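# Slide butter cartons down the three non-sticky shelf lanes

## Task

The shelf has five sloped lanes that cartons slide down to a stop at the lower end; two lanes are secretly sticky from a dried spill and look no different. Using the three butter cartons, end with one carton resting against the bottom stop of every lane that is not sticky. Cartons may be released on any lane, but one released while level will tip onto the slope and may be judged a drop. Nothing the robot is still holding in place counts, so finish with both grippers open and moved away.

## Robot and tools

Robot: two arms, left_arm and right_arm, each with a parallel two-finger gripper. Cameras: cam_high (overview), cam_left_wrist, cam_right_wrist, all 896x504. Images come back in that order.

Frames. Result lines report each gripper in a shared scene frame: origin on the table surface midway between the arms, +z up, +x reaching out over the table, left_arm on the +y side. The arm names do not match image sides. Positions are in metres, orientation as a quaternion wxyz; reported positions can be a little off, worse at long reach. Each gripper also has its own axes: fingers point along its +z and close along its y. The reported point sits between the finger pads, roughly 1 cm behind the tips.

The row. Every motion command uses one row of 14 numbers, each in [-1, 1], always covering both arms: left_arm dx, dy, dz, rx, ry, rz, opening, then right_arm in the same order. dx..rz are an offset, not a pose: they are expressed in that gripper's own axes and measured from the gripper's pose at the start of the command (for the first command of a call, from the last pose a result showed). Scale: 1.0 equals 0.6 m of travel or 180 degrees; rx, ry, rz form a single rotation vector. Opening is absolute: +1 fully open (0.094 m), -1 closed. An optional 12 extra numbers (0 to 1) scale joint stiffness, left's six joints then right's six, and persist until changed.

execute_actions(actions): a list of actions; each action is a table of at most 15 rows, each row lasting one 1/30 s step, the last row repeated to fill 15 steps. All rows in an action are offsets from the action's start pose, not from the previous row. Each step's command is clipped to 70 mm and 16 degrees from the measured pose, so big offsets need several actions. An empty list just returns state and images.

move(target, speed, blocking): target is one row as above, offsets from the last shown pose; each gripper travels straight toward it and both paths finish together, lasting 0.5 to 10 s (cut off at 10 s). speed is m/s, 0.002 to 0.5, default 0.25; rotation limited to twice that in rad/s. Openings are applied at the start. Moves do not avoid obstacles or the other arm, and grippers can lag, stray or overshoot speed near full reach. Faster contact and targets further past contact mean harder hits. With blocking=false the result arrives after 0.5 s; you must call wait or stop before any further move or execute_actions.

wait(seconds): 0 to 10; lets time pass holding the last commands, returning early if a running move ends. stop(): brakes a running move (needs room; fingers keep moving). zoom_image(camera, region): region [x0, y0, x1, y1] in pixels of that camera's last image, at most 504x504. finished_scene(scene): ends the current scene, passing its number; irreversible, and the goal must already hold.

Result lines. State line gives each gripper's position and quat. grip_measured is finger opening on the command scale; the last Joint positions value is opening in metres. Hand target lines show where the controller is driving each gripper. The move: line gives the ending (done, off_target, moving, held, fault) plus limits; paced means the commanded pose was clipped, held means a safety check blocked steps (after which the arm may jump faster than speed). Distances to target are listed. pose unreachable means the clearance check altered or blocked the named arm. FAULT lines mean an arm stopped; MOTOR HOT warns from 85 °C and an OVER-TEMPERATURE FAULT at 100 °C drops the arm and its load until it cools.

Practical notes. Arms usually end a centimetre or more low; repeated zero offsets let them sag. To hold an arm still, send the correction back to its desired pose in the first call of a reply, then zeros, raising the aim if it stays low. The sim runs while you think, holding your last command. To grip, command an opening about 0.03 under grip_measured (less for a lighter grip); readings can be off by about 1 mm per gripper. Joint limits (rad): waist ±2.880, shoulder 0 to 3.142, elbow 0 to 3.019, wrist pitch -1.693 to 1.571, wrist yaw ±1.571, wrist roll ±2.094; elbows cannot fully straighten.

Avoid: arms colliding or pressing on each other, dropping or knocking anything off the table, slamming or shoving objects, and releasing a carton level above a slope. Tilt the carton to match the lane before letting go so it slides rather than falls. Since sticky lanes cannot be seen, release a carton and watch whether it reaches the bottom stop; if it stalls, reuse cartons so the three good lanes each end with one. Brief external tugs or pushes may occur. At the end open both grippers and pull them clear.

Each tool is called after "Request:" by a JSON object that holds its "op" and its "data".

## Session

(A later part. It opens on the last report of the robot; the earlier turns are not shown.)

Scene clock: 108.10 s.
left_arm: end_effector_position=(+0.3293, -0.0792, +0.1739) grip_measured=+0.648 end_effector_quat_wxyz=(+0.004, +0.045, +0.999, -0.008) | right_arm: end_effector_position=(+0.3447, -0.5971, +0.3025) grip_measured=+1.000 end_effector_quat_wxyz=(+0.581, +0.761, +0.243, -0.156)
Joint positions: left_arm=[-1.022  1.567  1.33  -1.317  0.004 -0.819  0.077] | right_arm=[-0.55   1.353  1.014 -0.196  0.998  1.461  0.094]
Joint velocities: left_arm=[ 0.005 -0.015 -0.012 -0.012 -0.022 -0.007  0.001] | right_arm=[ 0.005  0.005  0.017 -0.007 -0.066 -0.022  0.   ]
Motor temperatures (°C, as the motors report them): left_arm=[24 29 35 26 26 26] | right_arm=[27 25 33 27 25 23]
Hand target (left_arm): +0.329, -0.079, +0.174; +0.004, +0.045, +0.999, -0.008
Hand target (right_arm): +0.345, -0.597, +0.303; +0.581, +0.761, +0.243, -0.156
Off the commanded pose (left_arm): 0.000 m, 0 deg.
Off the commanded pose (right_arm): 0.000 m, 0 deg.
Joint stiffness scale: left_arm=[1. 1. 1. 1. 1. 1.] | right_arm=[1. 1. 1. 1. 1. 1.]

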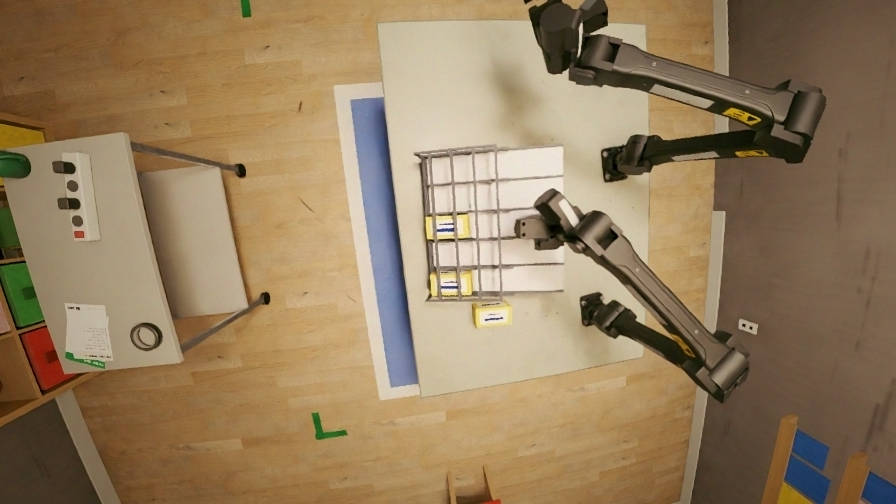

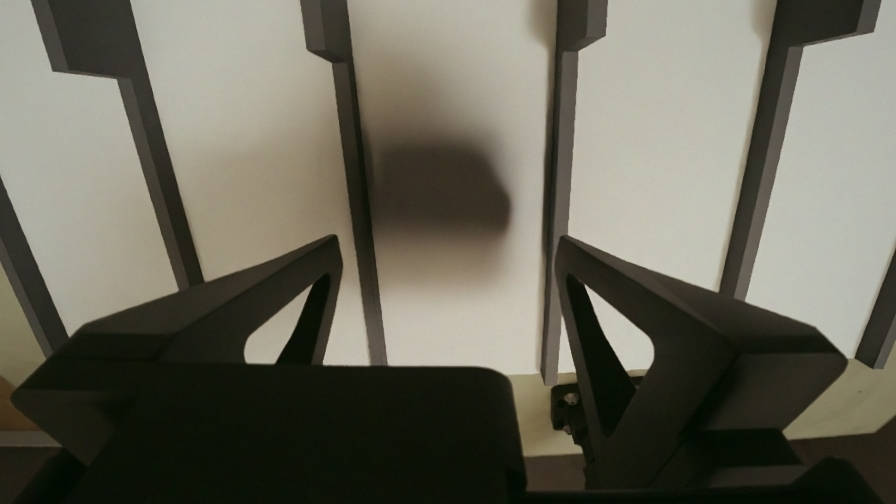

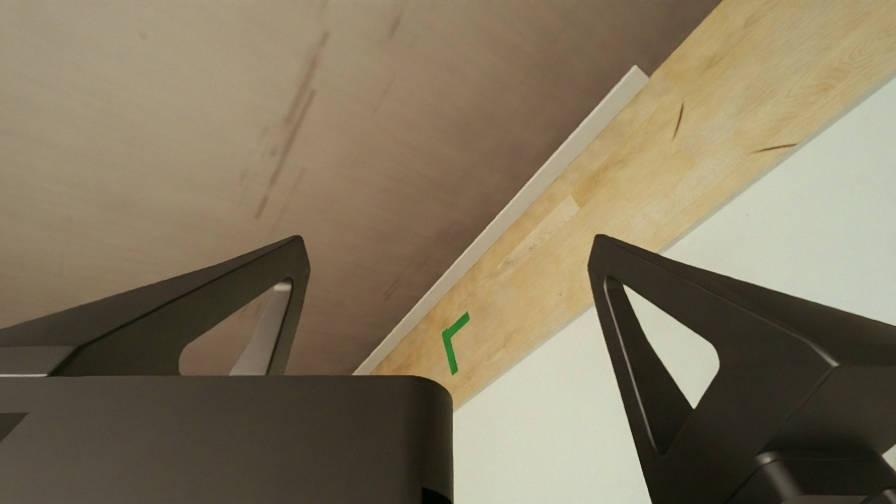

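Request:
{"op": "move", "data": {"target": [0,0,-0.17,0,0,0,1,0,0,0,0,0,0,1], "speed": 0.2}}

Request:
{"op": "move", "data": {"target": [-0.06,0.525,0.0,0,-0.095,0,1,0,0,0,0,0,0,1], "speed": 0.25}}

Scene clock: 113.77 s.
left_arm: end_effector_position=(+0.3244, -0.0730, +0.2665) grip_measured=+1.000 end_effector_quat_wxyz=(+0.002, +0.045, +0.999, -0.005) | right_arm: end_effector_position=(+0.3447, -0.5971, +0.3025) grip_measured=+1.000 end_effector_quat_wxyz=(+0.581, +0.761, +0.243, -0.156)
Joint positions: left_arm=[-1.022  1.524  1.525 -1.562  0.004 -0.819  0.094] | right_arm=[-0.55   1.353  1.014 -0.196  0.998  1.461  0.094]
Joint velocities: left_arm=[-0.005 -0.015  0.002 -0.012  0.081  0.022  0.   ] | right_arm=[-0.015 -0.005 -0.012  0.007  0.007 -0.007  0.   ]
Motor temperatures (°C, as the motors report them): left_arm=[24 29 35 26 26 26] | right_arm=[27 25 33 27 25 23]
Hand target (left_arm): +0.329, -0.078, +0.276; +0.004, +0.045, +0.999, -0.008
Hand target (right_arm): +0.345, -0.597, +0.303; +0.581, +0.761, +0.243, -0.156
Off the commanded pose (left_arm): 0.011 m, 0 deg.
Off the commanded pose (right_arm): 0.000 m, 0 deg.
Joint stiffness scale: left_arm=[1. 1. 1. 1. 1. 1.] | right_arm=[1. 1. 1. 1. 1. 1.]
move: off_target (left_arm)

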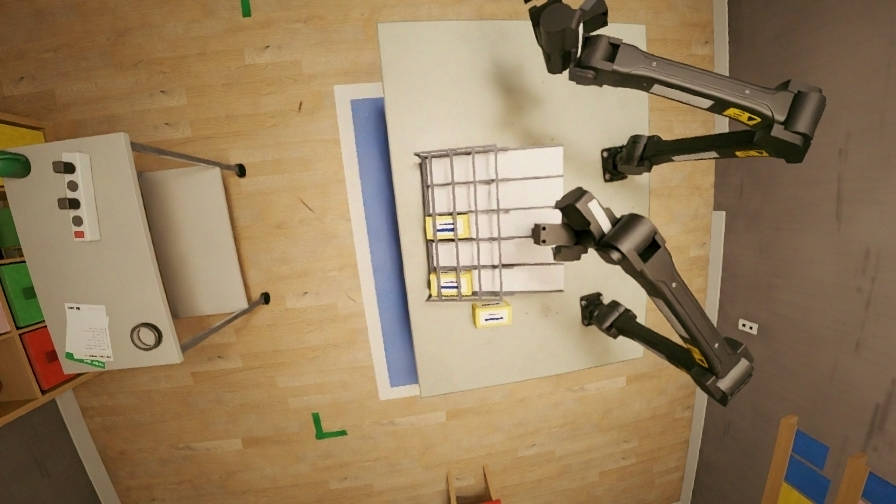

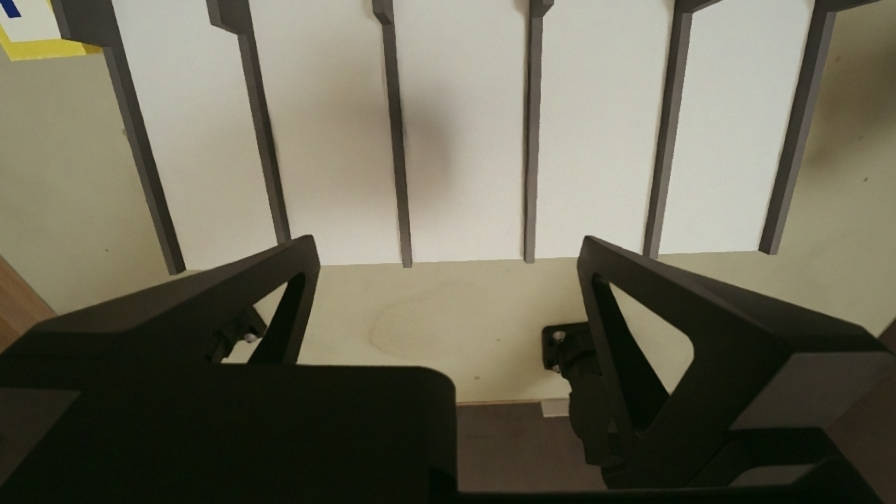

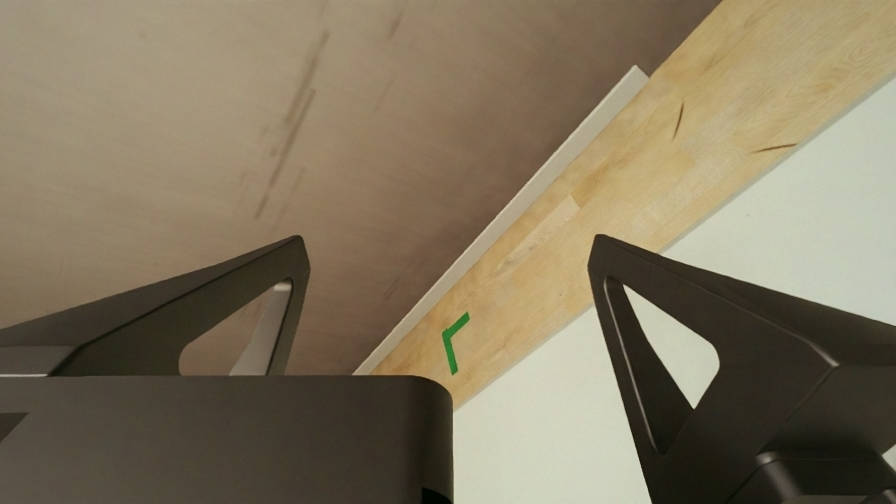

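Scene clock: 115.70 s.
left_arm: end_effector_position=(+0.3881, +0.2431, +0.2708) grip_measured=+1.000 end_effector_quat_wxyz=(+0.145, +0.032, +0.989, -0.008) | right_arm: end_effector_position=(+0.3447, -0.5971, +0.3025) grip_measured=+1.000 end_effector_quat_wxyz=(+0.581, +0.761, +0.243, -0.156)
Joint positions: left_arm=[-0.247  1.055  1.088 -1.314 -0.013 -0.066  0.094] | right_arm=[-0.55   1.353  1.014 -0.196  0.998  1.461  0.094]
Joint velocities: left_arm=[-0.005 -0.005  0.002  0.012  0.007 -0.037  0.   ] | right_arm=[ 0.015 -0.005  0.002 -0.012 -0.022  0.007  0.   ]
Motor temperatures (°C, as the motors report them): left_arm=[24 29 35 26 26 26] | right_arm=[27 26 33 27 25 23]
Hand target (left_arm): +0.389, +0.242, +0.266; +0.149, +0.043, +0.988, -0.008
Hand target (right_arm): +0.345, -0.597, +0.303; +0.581, +0.761, +0.243, -0.156
Off the commanded pose (left_arm): 0.009 m, 1 deg.
Off the commanded pose (right_arm): 0.000 m, 0 deg.
Joint stiffness scale: left_arm=[1. 1. 1. 1. 1. 1.] | right_arm=[1. 1. 1. 1. 1. 1.]
move: done

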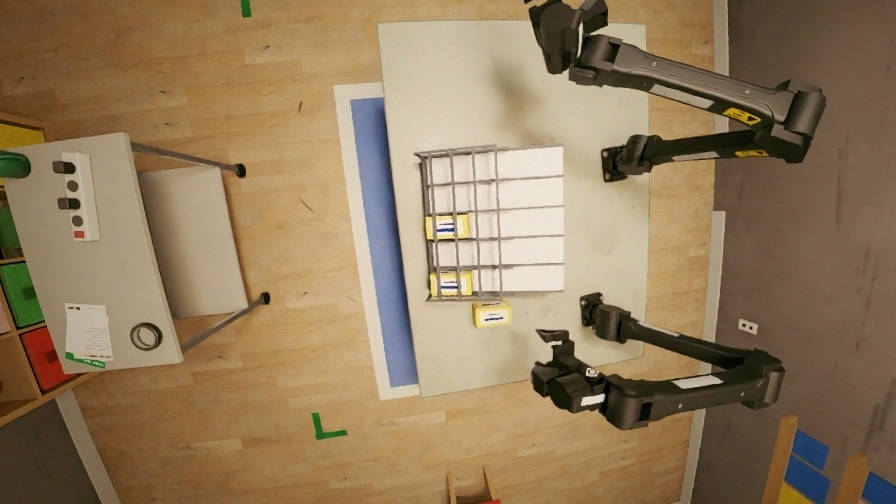

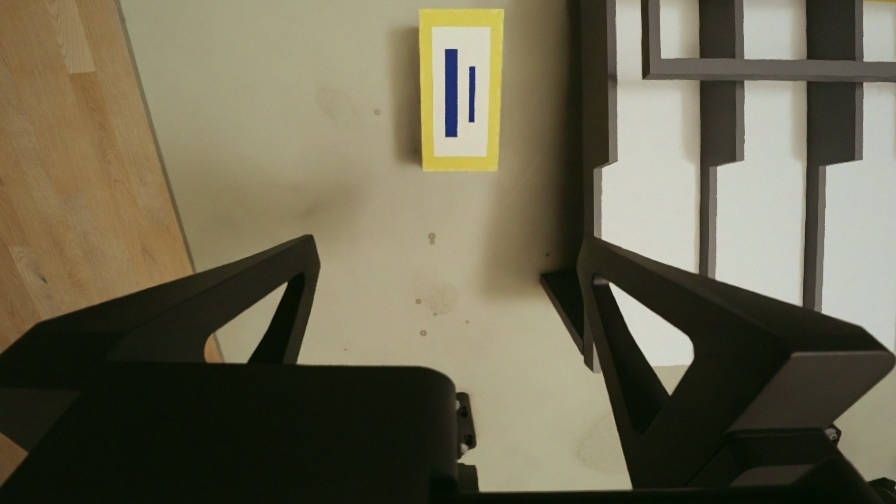

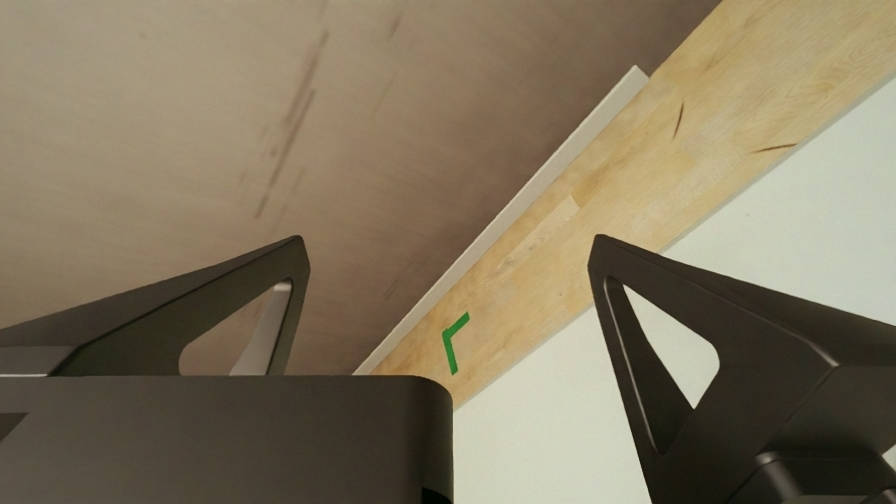

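Shift −9 mm y, descend to ~0.11.

Request:
{"op": "move", "data": {"target": [0,-0.015,0.28,0,0,0,1,0,0,0,0,0,0,1], "speed": 0.2}}

Scene clock: 118.43 s.
left_arm: end_effector_position=(+0.4333, +0.2335, +0.1117) grip_measured=+1.000 end_effector_quat_wxyz=(+0.139, +0.035, +0.990, -0.007) | right_arm: end_effector_position=(+0.3447, -0.5971, +0.3025) grip_measured=+1.000 end_effector_quat_wxyz=(+0.581, +0.761, +0.243, -0.156)
Joint positions: left_arm=[-0.257  1.284  0.838 -0.845 -0.016 -0.07   0.094] | right_arm=[-0.55   1.353  1.014 -0.196  0.998  1.461  0.094]
Joint velocities: left_arm=[-0.015 -0.005 -0.017 -0.002  0.007  0.007  0.   ] | right_arm=[-0.015 -0.005 -0.007  0.007  0.007  0.022  0.   ]
Motor temperatures (°C, as the motors report them): left_arm=[24 29 35 26 26 26] | right_arm=[27 26 33 27 25 23]
Hand target (left_arm): +0.434, +0.229, +0.109; +0.145, +0.032, +0.989, -0.008
Hand target (right_arm): +0.345, -0.597, +0.303; +0.581, +0.761, +0.243, -0.156
Off the commanded pose (left_arm): 0.005 m, 1 deg.
Off the commanded pose (right_arm): 0.000 m, 0 deg.
Joint stiffness scale: left_arm=[1. 1. 1. 1. 1. 1.] | right_arm=[1. 1. 1. 1. 1. 1.]
move: done

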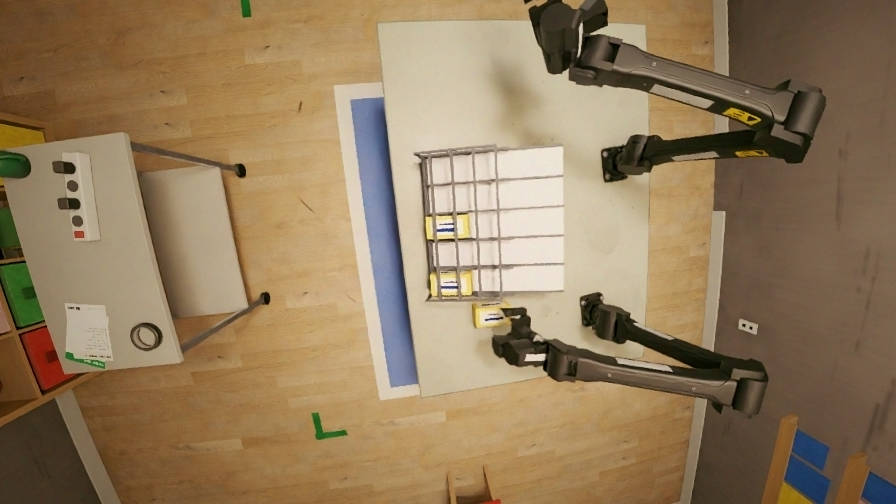

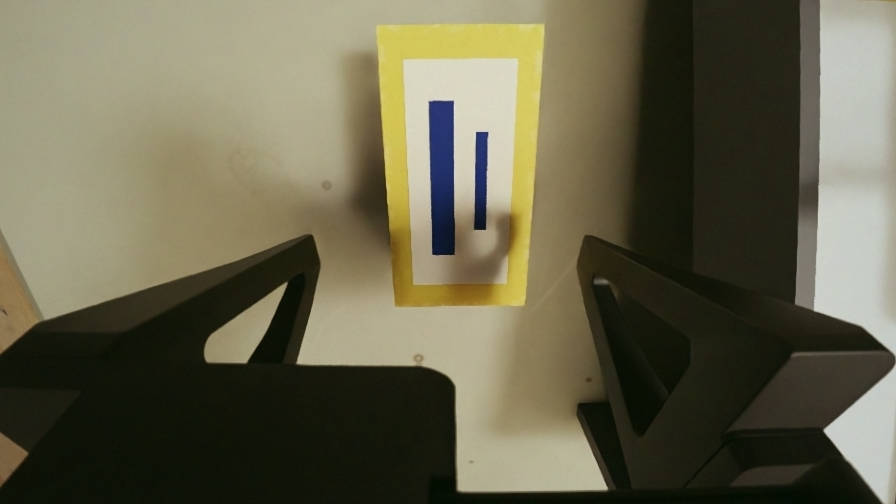

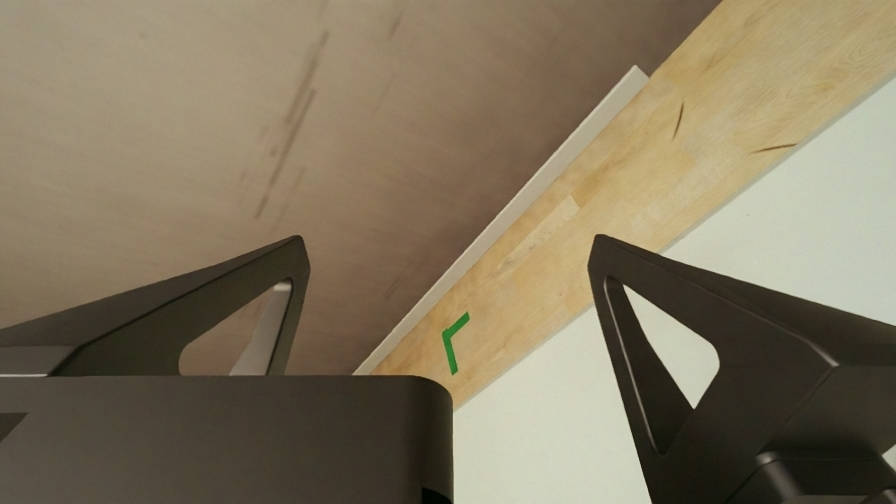

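Request:
{"op": "move", "data": {"target": [-0.005,-0.004,0.138,0,-0.004,0,1,0,0,0,0,0,0,1], "speed": 0.1}}

Request:
{"op": "execute_actions", "data": {"actions": [[[0,0,0,0,0,0,0.3,0,0,0,0,0,0,1]],[[0,0,0,0,0,0,0.3,0,0,0,0,0,0,1]]]}}

Request:
{"op": "move", "data": {"target": [0.05,0,-0.48,0,0,0,0.3,0,0,0,0,0,0,1], "speed": 0.2}}

Scene clock: 129.83 s.
left_arm: end_effector_position=(+0.4592, +0.2298, +0.0389) grip_measured=+1.000 end_effector_quat_wxyz=(+0.145, +0.035, +0.989, -0.008) | right_arm: end_effector_position=(+0.3447, -0.5971, +0.3025) grip_measured=+1.000 end_effector_quat_wxyz=(+0.581, +0.761, +0.243, -0.156)
Joint positions: left_arm=[-0.257  1.468  0.789 -0.601 -0.016 -0.07   0.094] | right_arm=[-0.55   1.353  1.014 -0.196  0.998  1.461  0.094]
Joint velocities: left_arm=[ 0.005  0.005 -0.017 -0.012  0.066  0.037  0.   ] | right_arm=[-0.005 -0.005  0.012  0.007 -0.037 -0.051  0.   ]
Motor temperatures (°C, as the motors report them): left_arm=[24 29 34 26 26 26] | right_arm=[27 26 33 27 25 23]
Hand target (left_arm): +0.458, +0.229, +0.032; +0.146, +0.035, +0.989, -0.007
Hand target (right_arm): +0.345, -0.597, +0.303; +0.581, +0.761, +0.243, -0.156
Off the commanded pose (left_arm): 0.006 m, 0 deg.
Off the commanded pose (right_arm): 0.000 m, 0 deg.
Joint stiffness scale: left_arm=[1. 1. 1. 1. 1. 1.] | right_arm=[1. 1. 1. 1. 1. 1.]
move: done

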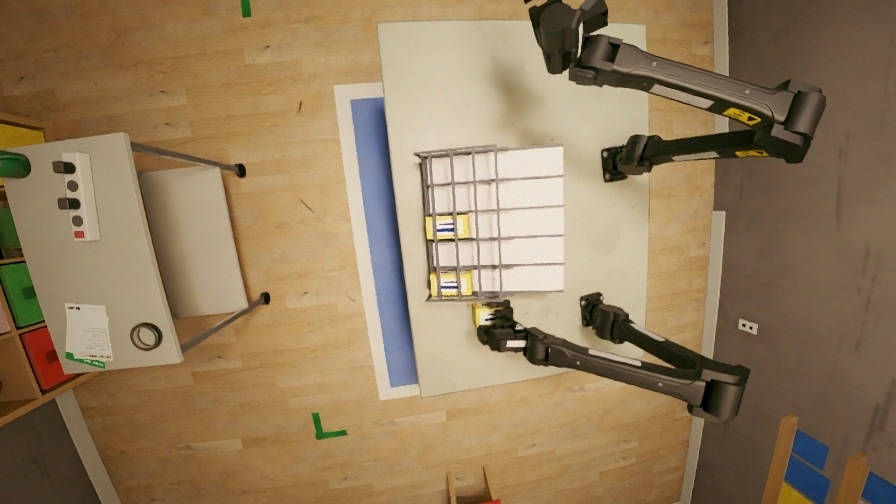

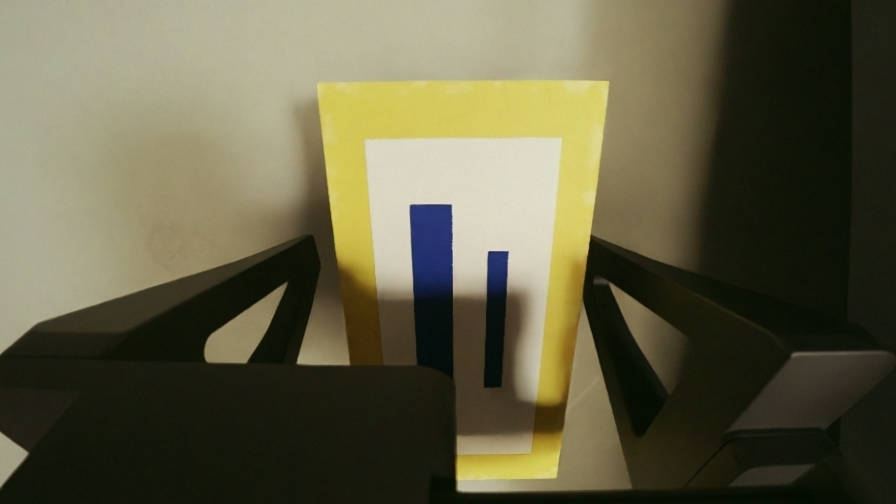

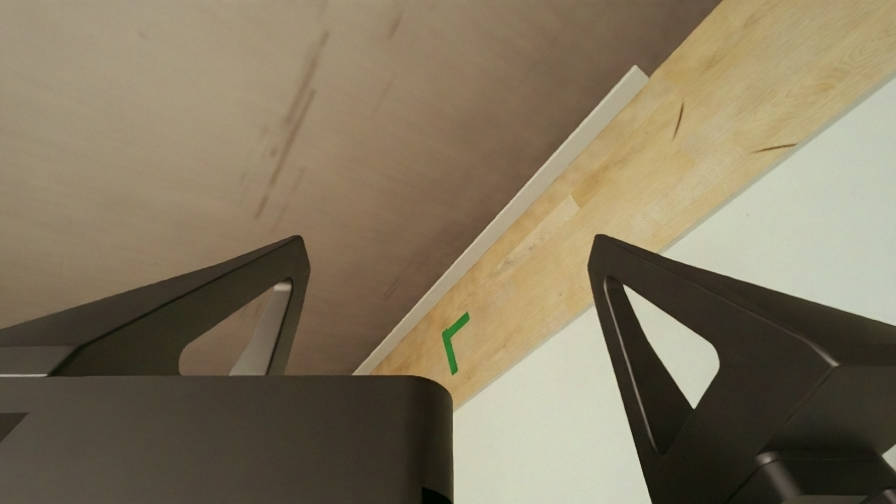

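Scene clock: 130.83 s.
left_arm: end_effector_position=(+0.4592, +0.2293, +0.0389) grip_measured=+0.333 end_effector_quat_wxyz=(+0.145, +0.035, +0.989, -0.008) | right_arm: end_effector_position=(+0.3447, -0.5971, +0.3025) grip_measured=+1.000 end_effector_quat_wxyz=(+0.581, +0.761, +0.243, -0.156)
Joint positions: left_arm=[-0.258  1.468  0.789 -0.601 -0.014 -0.07   0.063] | right_arm=[-0.55   1.353  1.014 -0.196  0.998  1.461  0.094]
Joint velocities: left_arm=[-0.015 -0.005  0.017  0.012 -0.051  0.022 -0.   ] | right_arm=[-0.024  0.005 -0.012  0.002  0.022 -0.007  0.   ]
Motor temperatures (°C, as the motors report them): left_arm=[24 29 34 26 26 26] | right_arm=[27 26 33 27 25 23]
Hand target (left_arm): +0.459, +0.229, +0.039; +0.145, +0.035, +0.989, -0.008
Hand target (right_arm): +0.345, -0.597, +0.303; +0.581, +0.761, +0.243, -0.156
Off the commanded pose (left_arm): 0.000 m, 0 deg.
Off the commanded pose (right_arm): 0.000 m, 0 deg.
Joint stiffness scale: left_arm=[1. 1. 1. 1. 1. 1.] | right_arm=[1. 1. 1. 1. 1. 1.]

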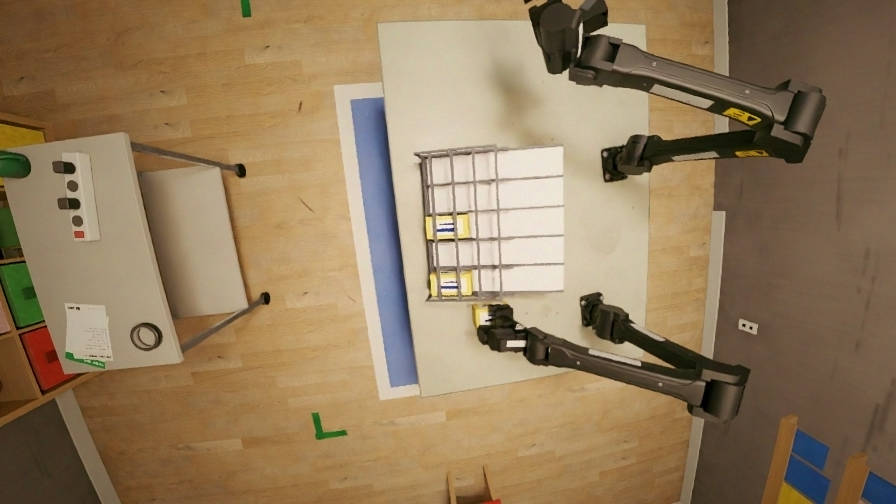

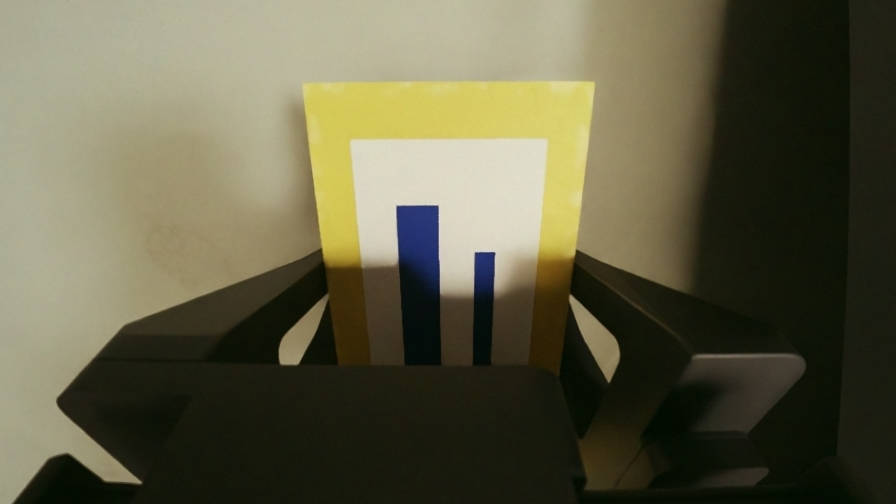

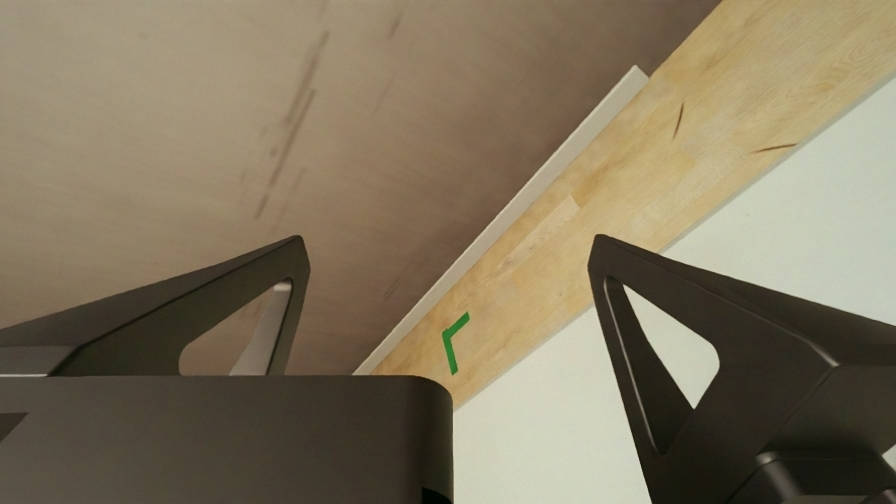

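Scene clock: 132.70 s.
left_arm: end_effector_position=(+0.3400, +0.2449, +0.2745) grip_measured=+0.333 end_effector_quat_wxyz=(+0.113, +0.038, +0.993, -0.005) | right_arm: end_effector_position=(+0.3447, -0.5971, +0.3025) grip_measured=+1.000 end_effector_quat_wxyz=(+0.581, +0.761, +0.243, -0.156)
Joint positions: left_arm=[-0.263  0.967  1.054 -1.432 -0.015 -0.07   0.063] | right_arm=[-0.55   1.353  1.014 -0.196  0.998  1.461  0.094]
Joint velocities: left_arm=[ 0.005 -0.015 -0.032 -0.002  0.022 -0.007  0.   ] | right_arm=[-0.005  0.005 -0.002  0.002 -0.022 -0.007  0.   ]
Motor temperatures (°C, as the motors report them): left_arm=[24 29 35 26 26 26] | right_arm=[27 26 33 27 25 23]
Hand target (left_arm): +0.348, +0.240, +0.308; +0.145, +0.035, +0.989, -0.009
Hand target (right_arm): +0.345, -0.597, +0.303; +0.581, +0.761, +0.243, -0.156
Off the commanded pose (left_arm): 0.033 m, 4 deg.
Off the commanded pose (right_arm): 0.000 m, 0 deg.
Joint stiffness scale: left_arm=[1. 1. 1. 1. 1. 1.] | right_arm=[1. 1. 1. 1. 1. 1.]
move: off_target (left_arm)

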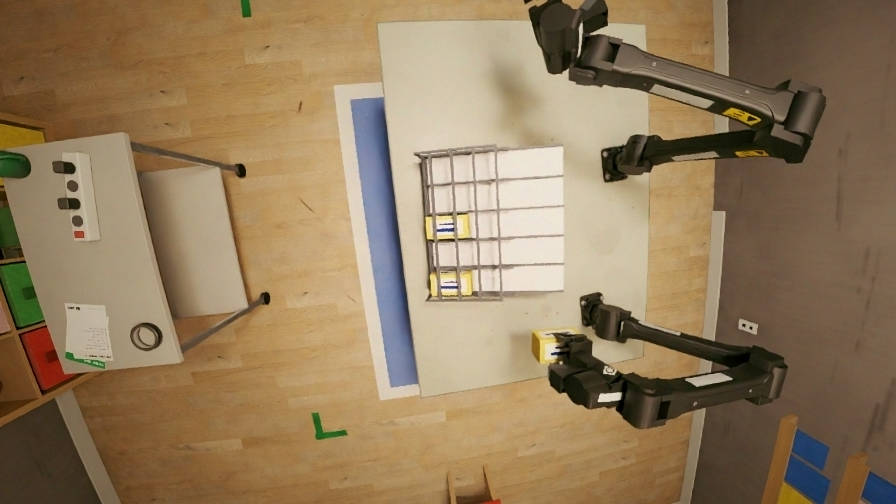

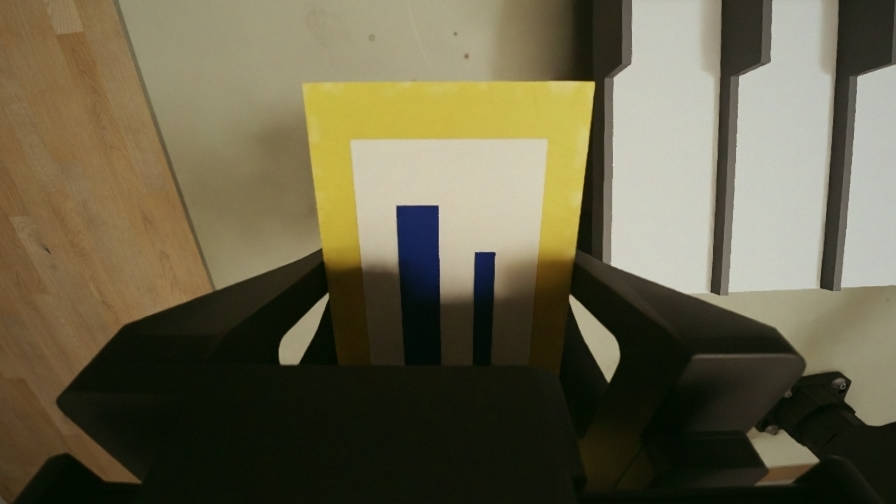

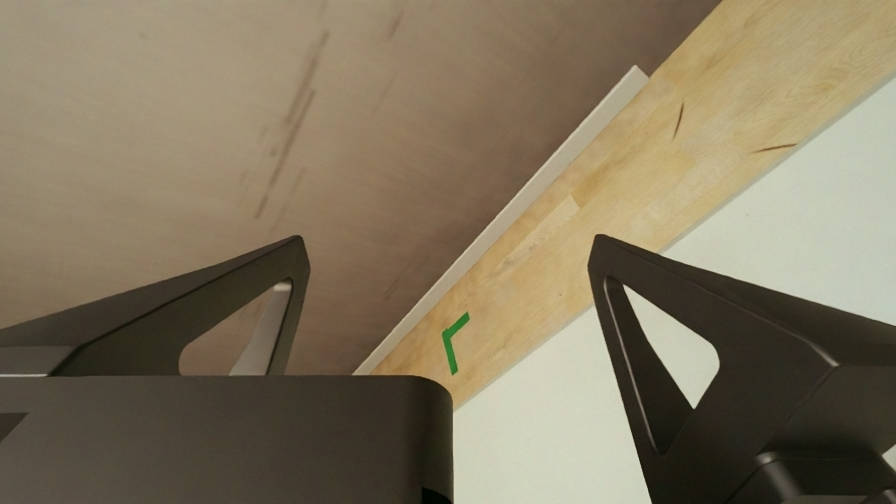

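Request:
{"op": "move", "data": {"target": [-0.03,-0.70,-0.026,0,0.075,0.005,0.3,0,0,0,0,0,0,1], "speed": 0.25}}

Scene clock: 137.93 s.
left_arm: end_effector_position=(+0.3139, -0.1702, +0.2550) grip_measured=+0.333 end_effector_quat_wxyz=(-0.021, +0.057, +0.998, +0.023) | right_arm: end_effector_position=(+0.3447, -0.5971, +0.3025) grip_measured=+1.000 end_effector_quat_wxyz=(+0.581, +0.761, +0.243, -0.156)
Joint positions: left_arm=[-1.149  1.772  1.805 -1.665  0.009 -0.92   0.063] | right_arm=[-0.55   1.353  1.014 -0.196  0.998  1.461  0.094]
Joint velocities: left_arm=[-0.005 -0.005 -0.007  0.012  0.037  0.007 -0.001] | right_arm=[ 0.005  0.005 -0.002 -0.002  0.022 -0.022  0.   ]
Motor temperatures (°C, as the motors report them): left_arm=[24 29 37 26 26 26] | right_arm=[27 26 33 27 25 23]
Hand target (left_arm): +0.319, -0.177, +0.291; -0.002, +0.047, +0.999, -0.007
Hand target (right_arm): +0.345, -0.597, +0.303; +0.581, +0.761, +0.243, -0.156
Off the commanded pose (left_arm): 0.040 m, 3 deg.
Off the commanded pose (right_arm): 0.000 m, 0 deg.
Joint stiffness scale: left_arm=[1. 1. 1. 1. 1. 1.] | right_arm=[1. 1. 1. 1. 1. 1.]
joint sent to its limit (left arm) — the command would take joint 4 (wrist pitch) past its lower limit, so that joint was sent only as far as its limit.
move: off_target (left_arm)

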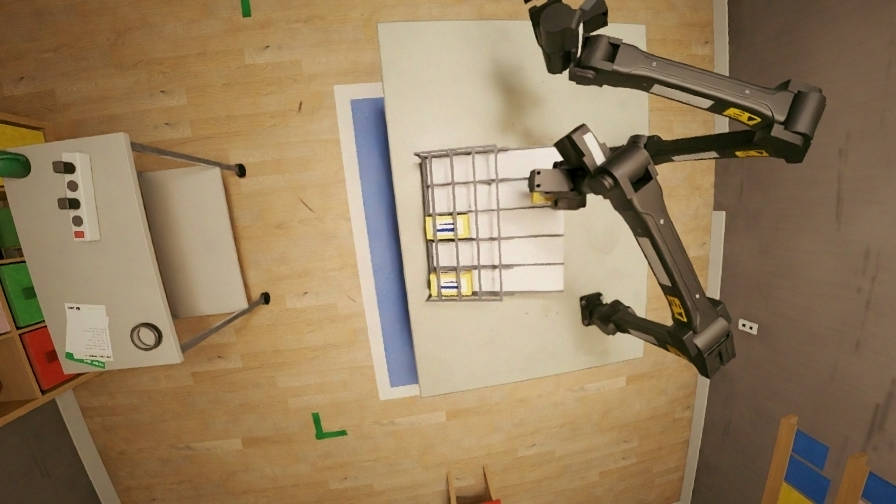

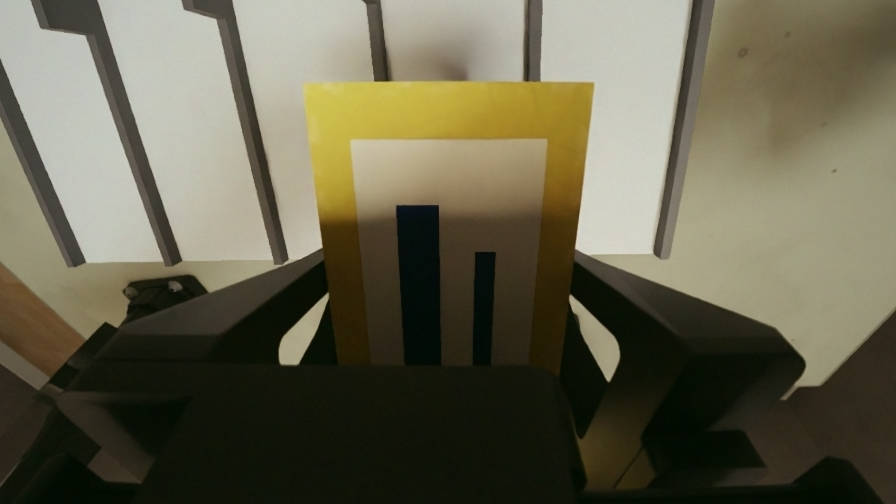

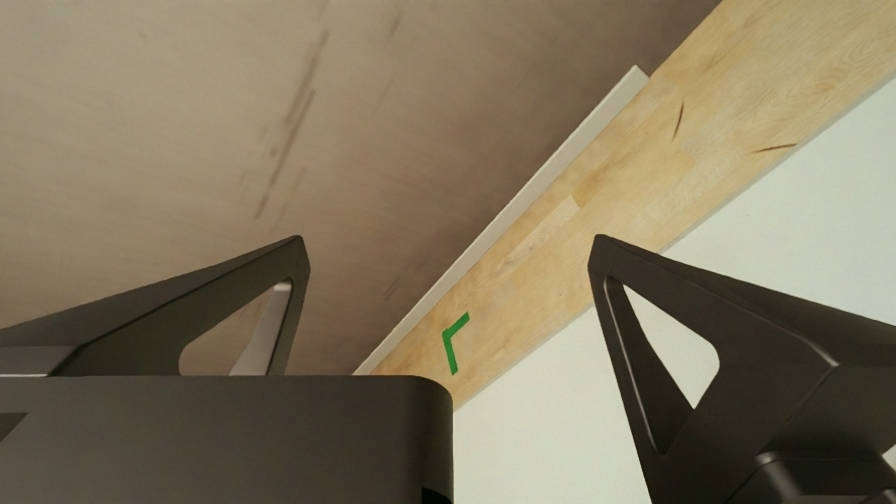

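Request:
{"op": "move", "data": {"target": [-0.015,0.003,0.095,0.017,-0.014,-0.012,0.3,0,0,0,0,0,0,1], "speed": 0.1}}

Scene clock: 141.00 s.
left_arm: end_effector_position=(+0.3128, -0.1670, +0.1773) grip_measured=+0.333 end_effector_quat_wxyz=(-0.017, +0.053, +0.998, +0.019) | right_arm: end_effector_position=(+0.3447, -0.5971, +0.3025) grip_measured=+1.000 end_effector_quat_wxyz=(+0.581, +0.761, +0.243, -0.156)
Joint positions: left_arm=[-1.148  1.77   1.599 -1.45   0.007 -0.928  0.063] | right_arm=[-0.55   1.353  1.014 -0.196  0.998  1.461  0.094]
Joint velocities: left_arm=[-0.005 -0.024 -0.012  0.012  0.066  0.022 -0.   ] | right_arm=[-0.005 -0.015 -0.012 -0.002 -0.022 -0.007  0.   ]
Motor temperatures (°C, as the motors report them): left_arm=[24 29 37 26 26 26] | right_arm=[27 26 33 27 25 23]
Hand target (left_arm): +0.320, -0.166, +0.198; -0.000, +0.038, +0.999, -0.004
Hand target (right_arm): +0.345, -0.597, +0.303; +0.581, +0.761, +0.243, -0.156
Off the commanded pose (left_arm): 0.022 m, 4 deg.
Off the commanded pose (right_arm): 0.000 m, 0 deg.
Joint stiffness scale: left_arm=[1. 1. 1. 1. 1. 1.] | right_arm=[1. 1. 1. 1. 1. 1.]
move: off_target (left_arm)

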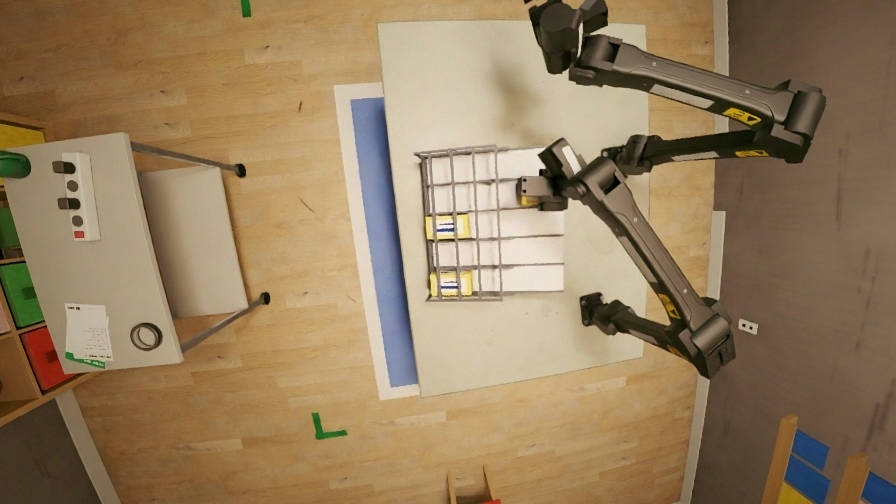

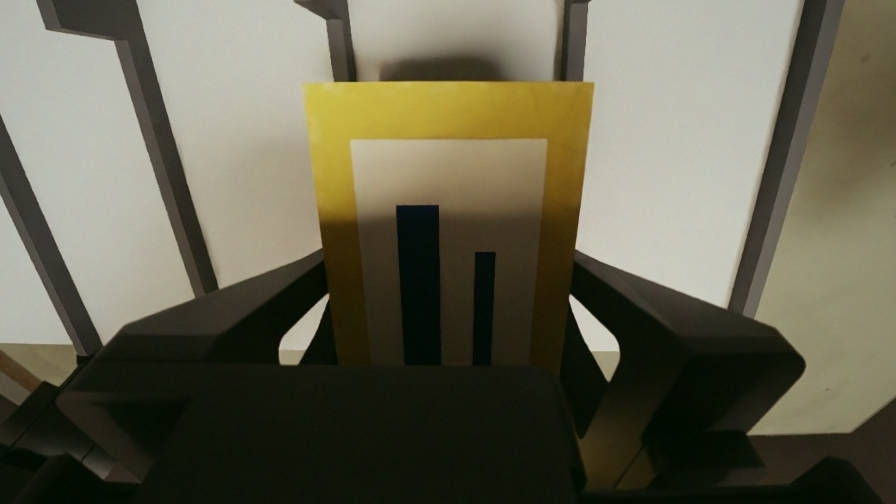

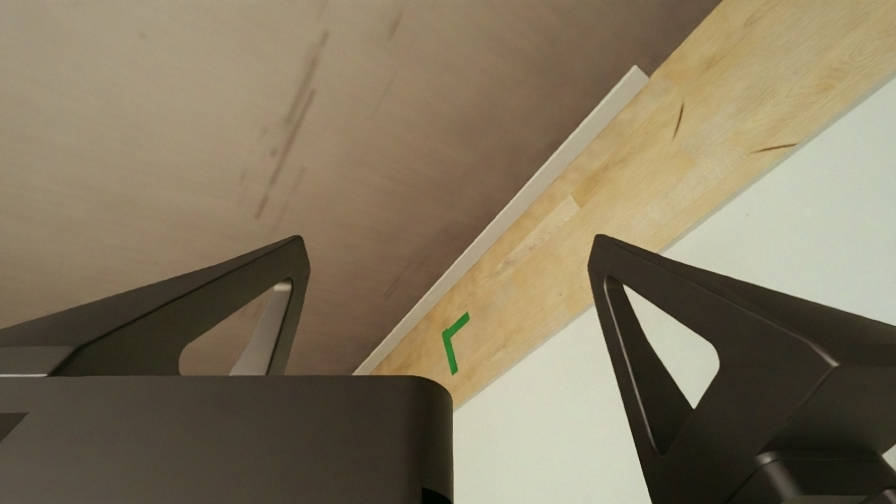

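Request:
{"op": "move", "data": {"target": [-0.012,-0.002,0.035,0.012,-0.01,0,0.3,0,0,0,0,0,0,1], "speed": 0.03}}

Scene clock: 143.83 s.
left_arm: end_effector_position=(+0.3186, -0.1714, +0.1671) grip_measured=+0.333 end_effector_quat_wxyz=(+0.001, +0.051, +0.999, -0.005) | right_arm: end_effector_position=(+0.3447, -0.5971, +0.3025) grip_measured=+1.000 end_effector_quat_wxyz=(+0.581, +0.761, +0.243, -0.156)
Joint positions: left_arm=[-1.144  1.755  1.551 -1.358  0.004 -0.929  0.063] | right_arm=[-0.55   1.353  1.014 -0.196  0.998  1.461  0.094]
Joint velocities: left_arm=[-0.005  0.005  0.002 -0.017  0.007 -0.007 -0.001] | right_arm=[-0.005  0.005 -0.002  0.012  0.037 -0.051  0.   ]
Motor temperatures (°C, as the motors report them): left_arm=[24 29 37 26 26 26] | right_arm=[27 26 33 27 25 23]
Hand target (left_arm): +0.319, -0.168, +0.156; -0.002, +0.053, +0.999, -0.000
Hand target (right_arm): +0.345, -0.597, +0.303; +0.581, +0.761, +0.243, -0.156
Off the commanded pose (left_arm): 0.012 m, 1 deg.
Off the commanded pose (right_arm): 0.000 m, 0 deg.
Joint stiffness scale: left_arm=[1. 1. 1. 1. 1. 1.] | right_arm=[1. 1. 1. 1. 1. 1.]
move: off_target (left_arm)

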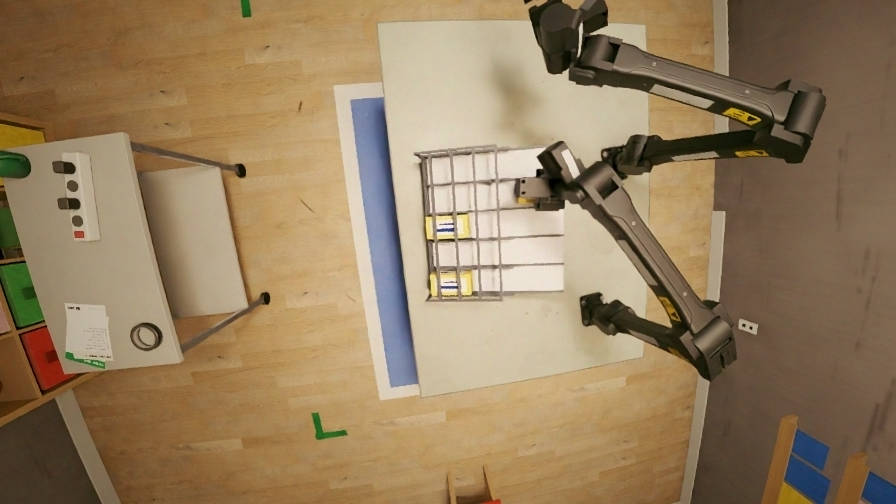

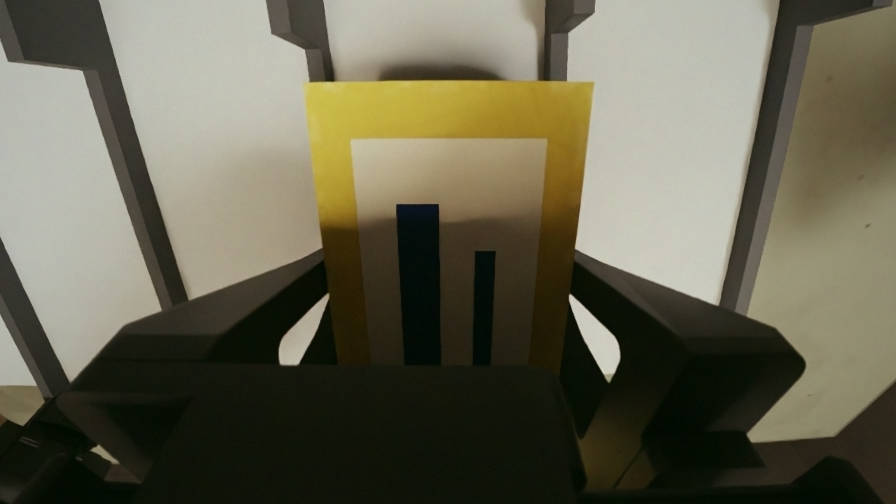

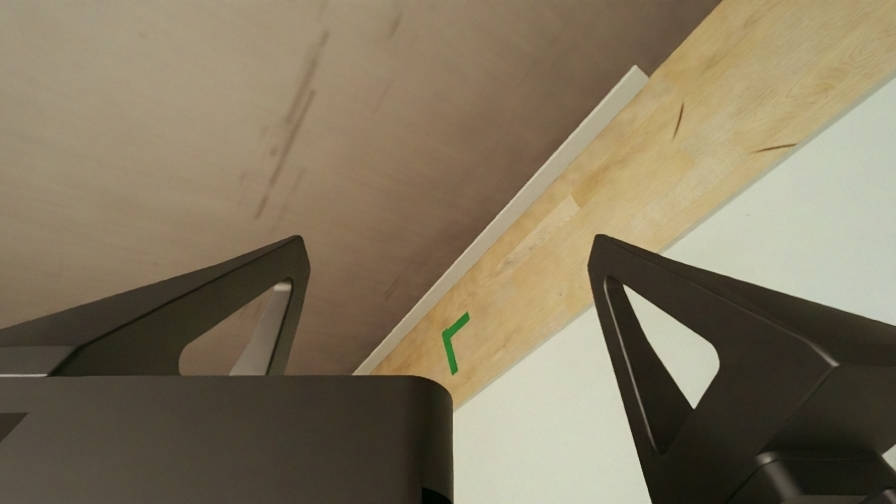

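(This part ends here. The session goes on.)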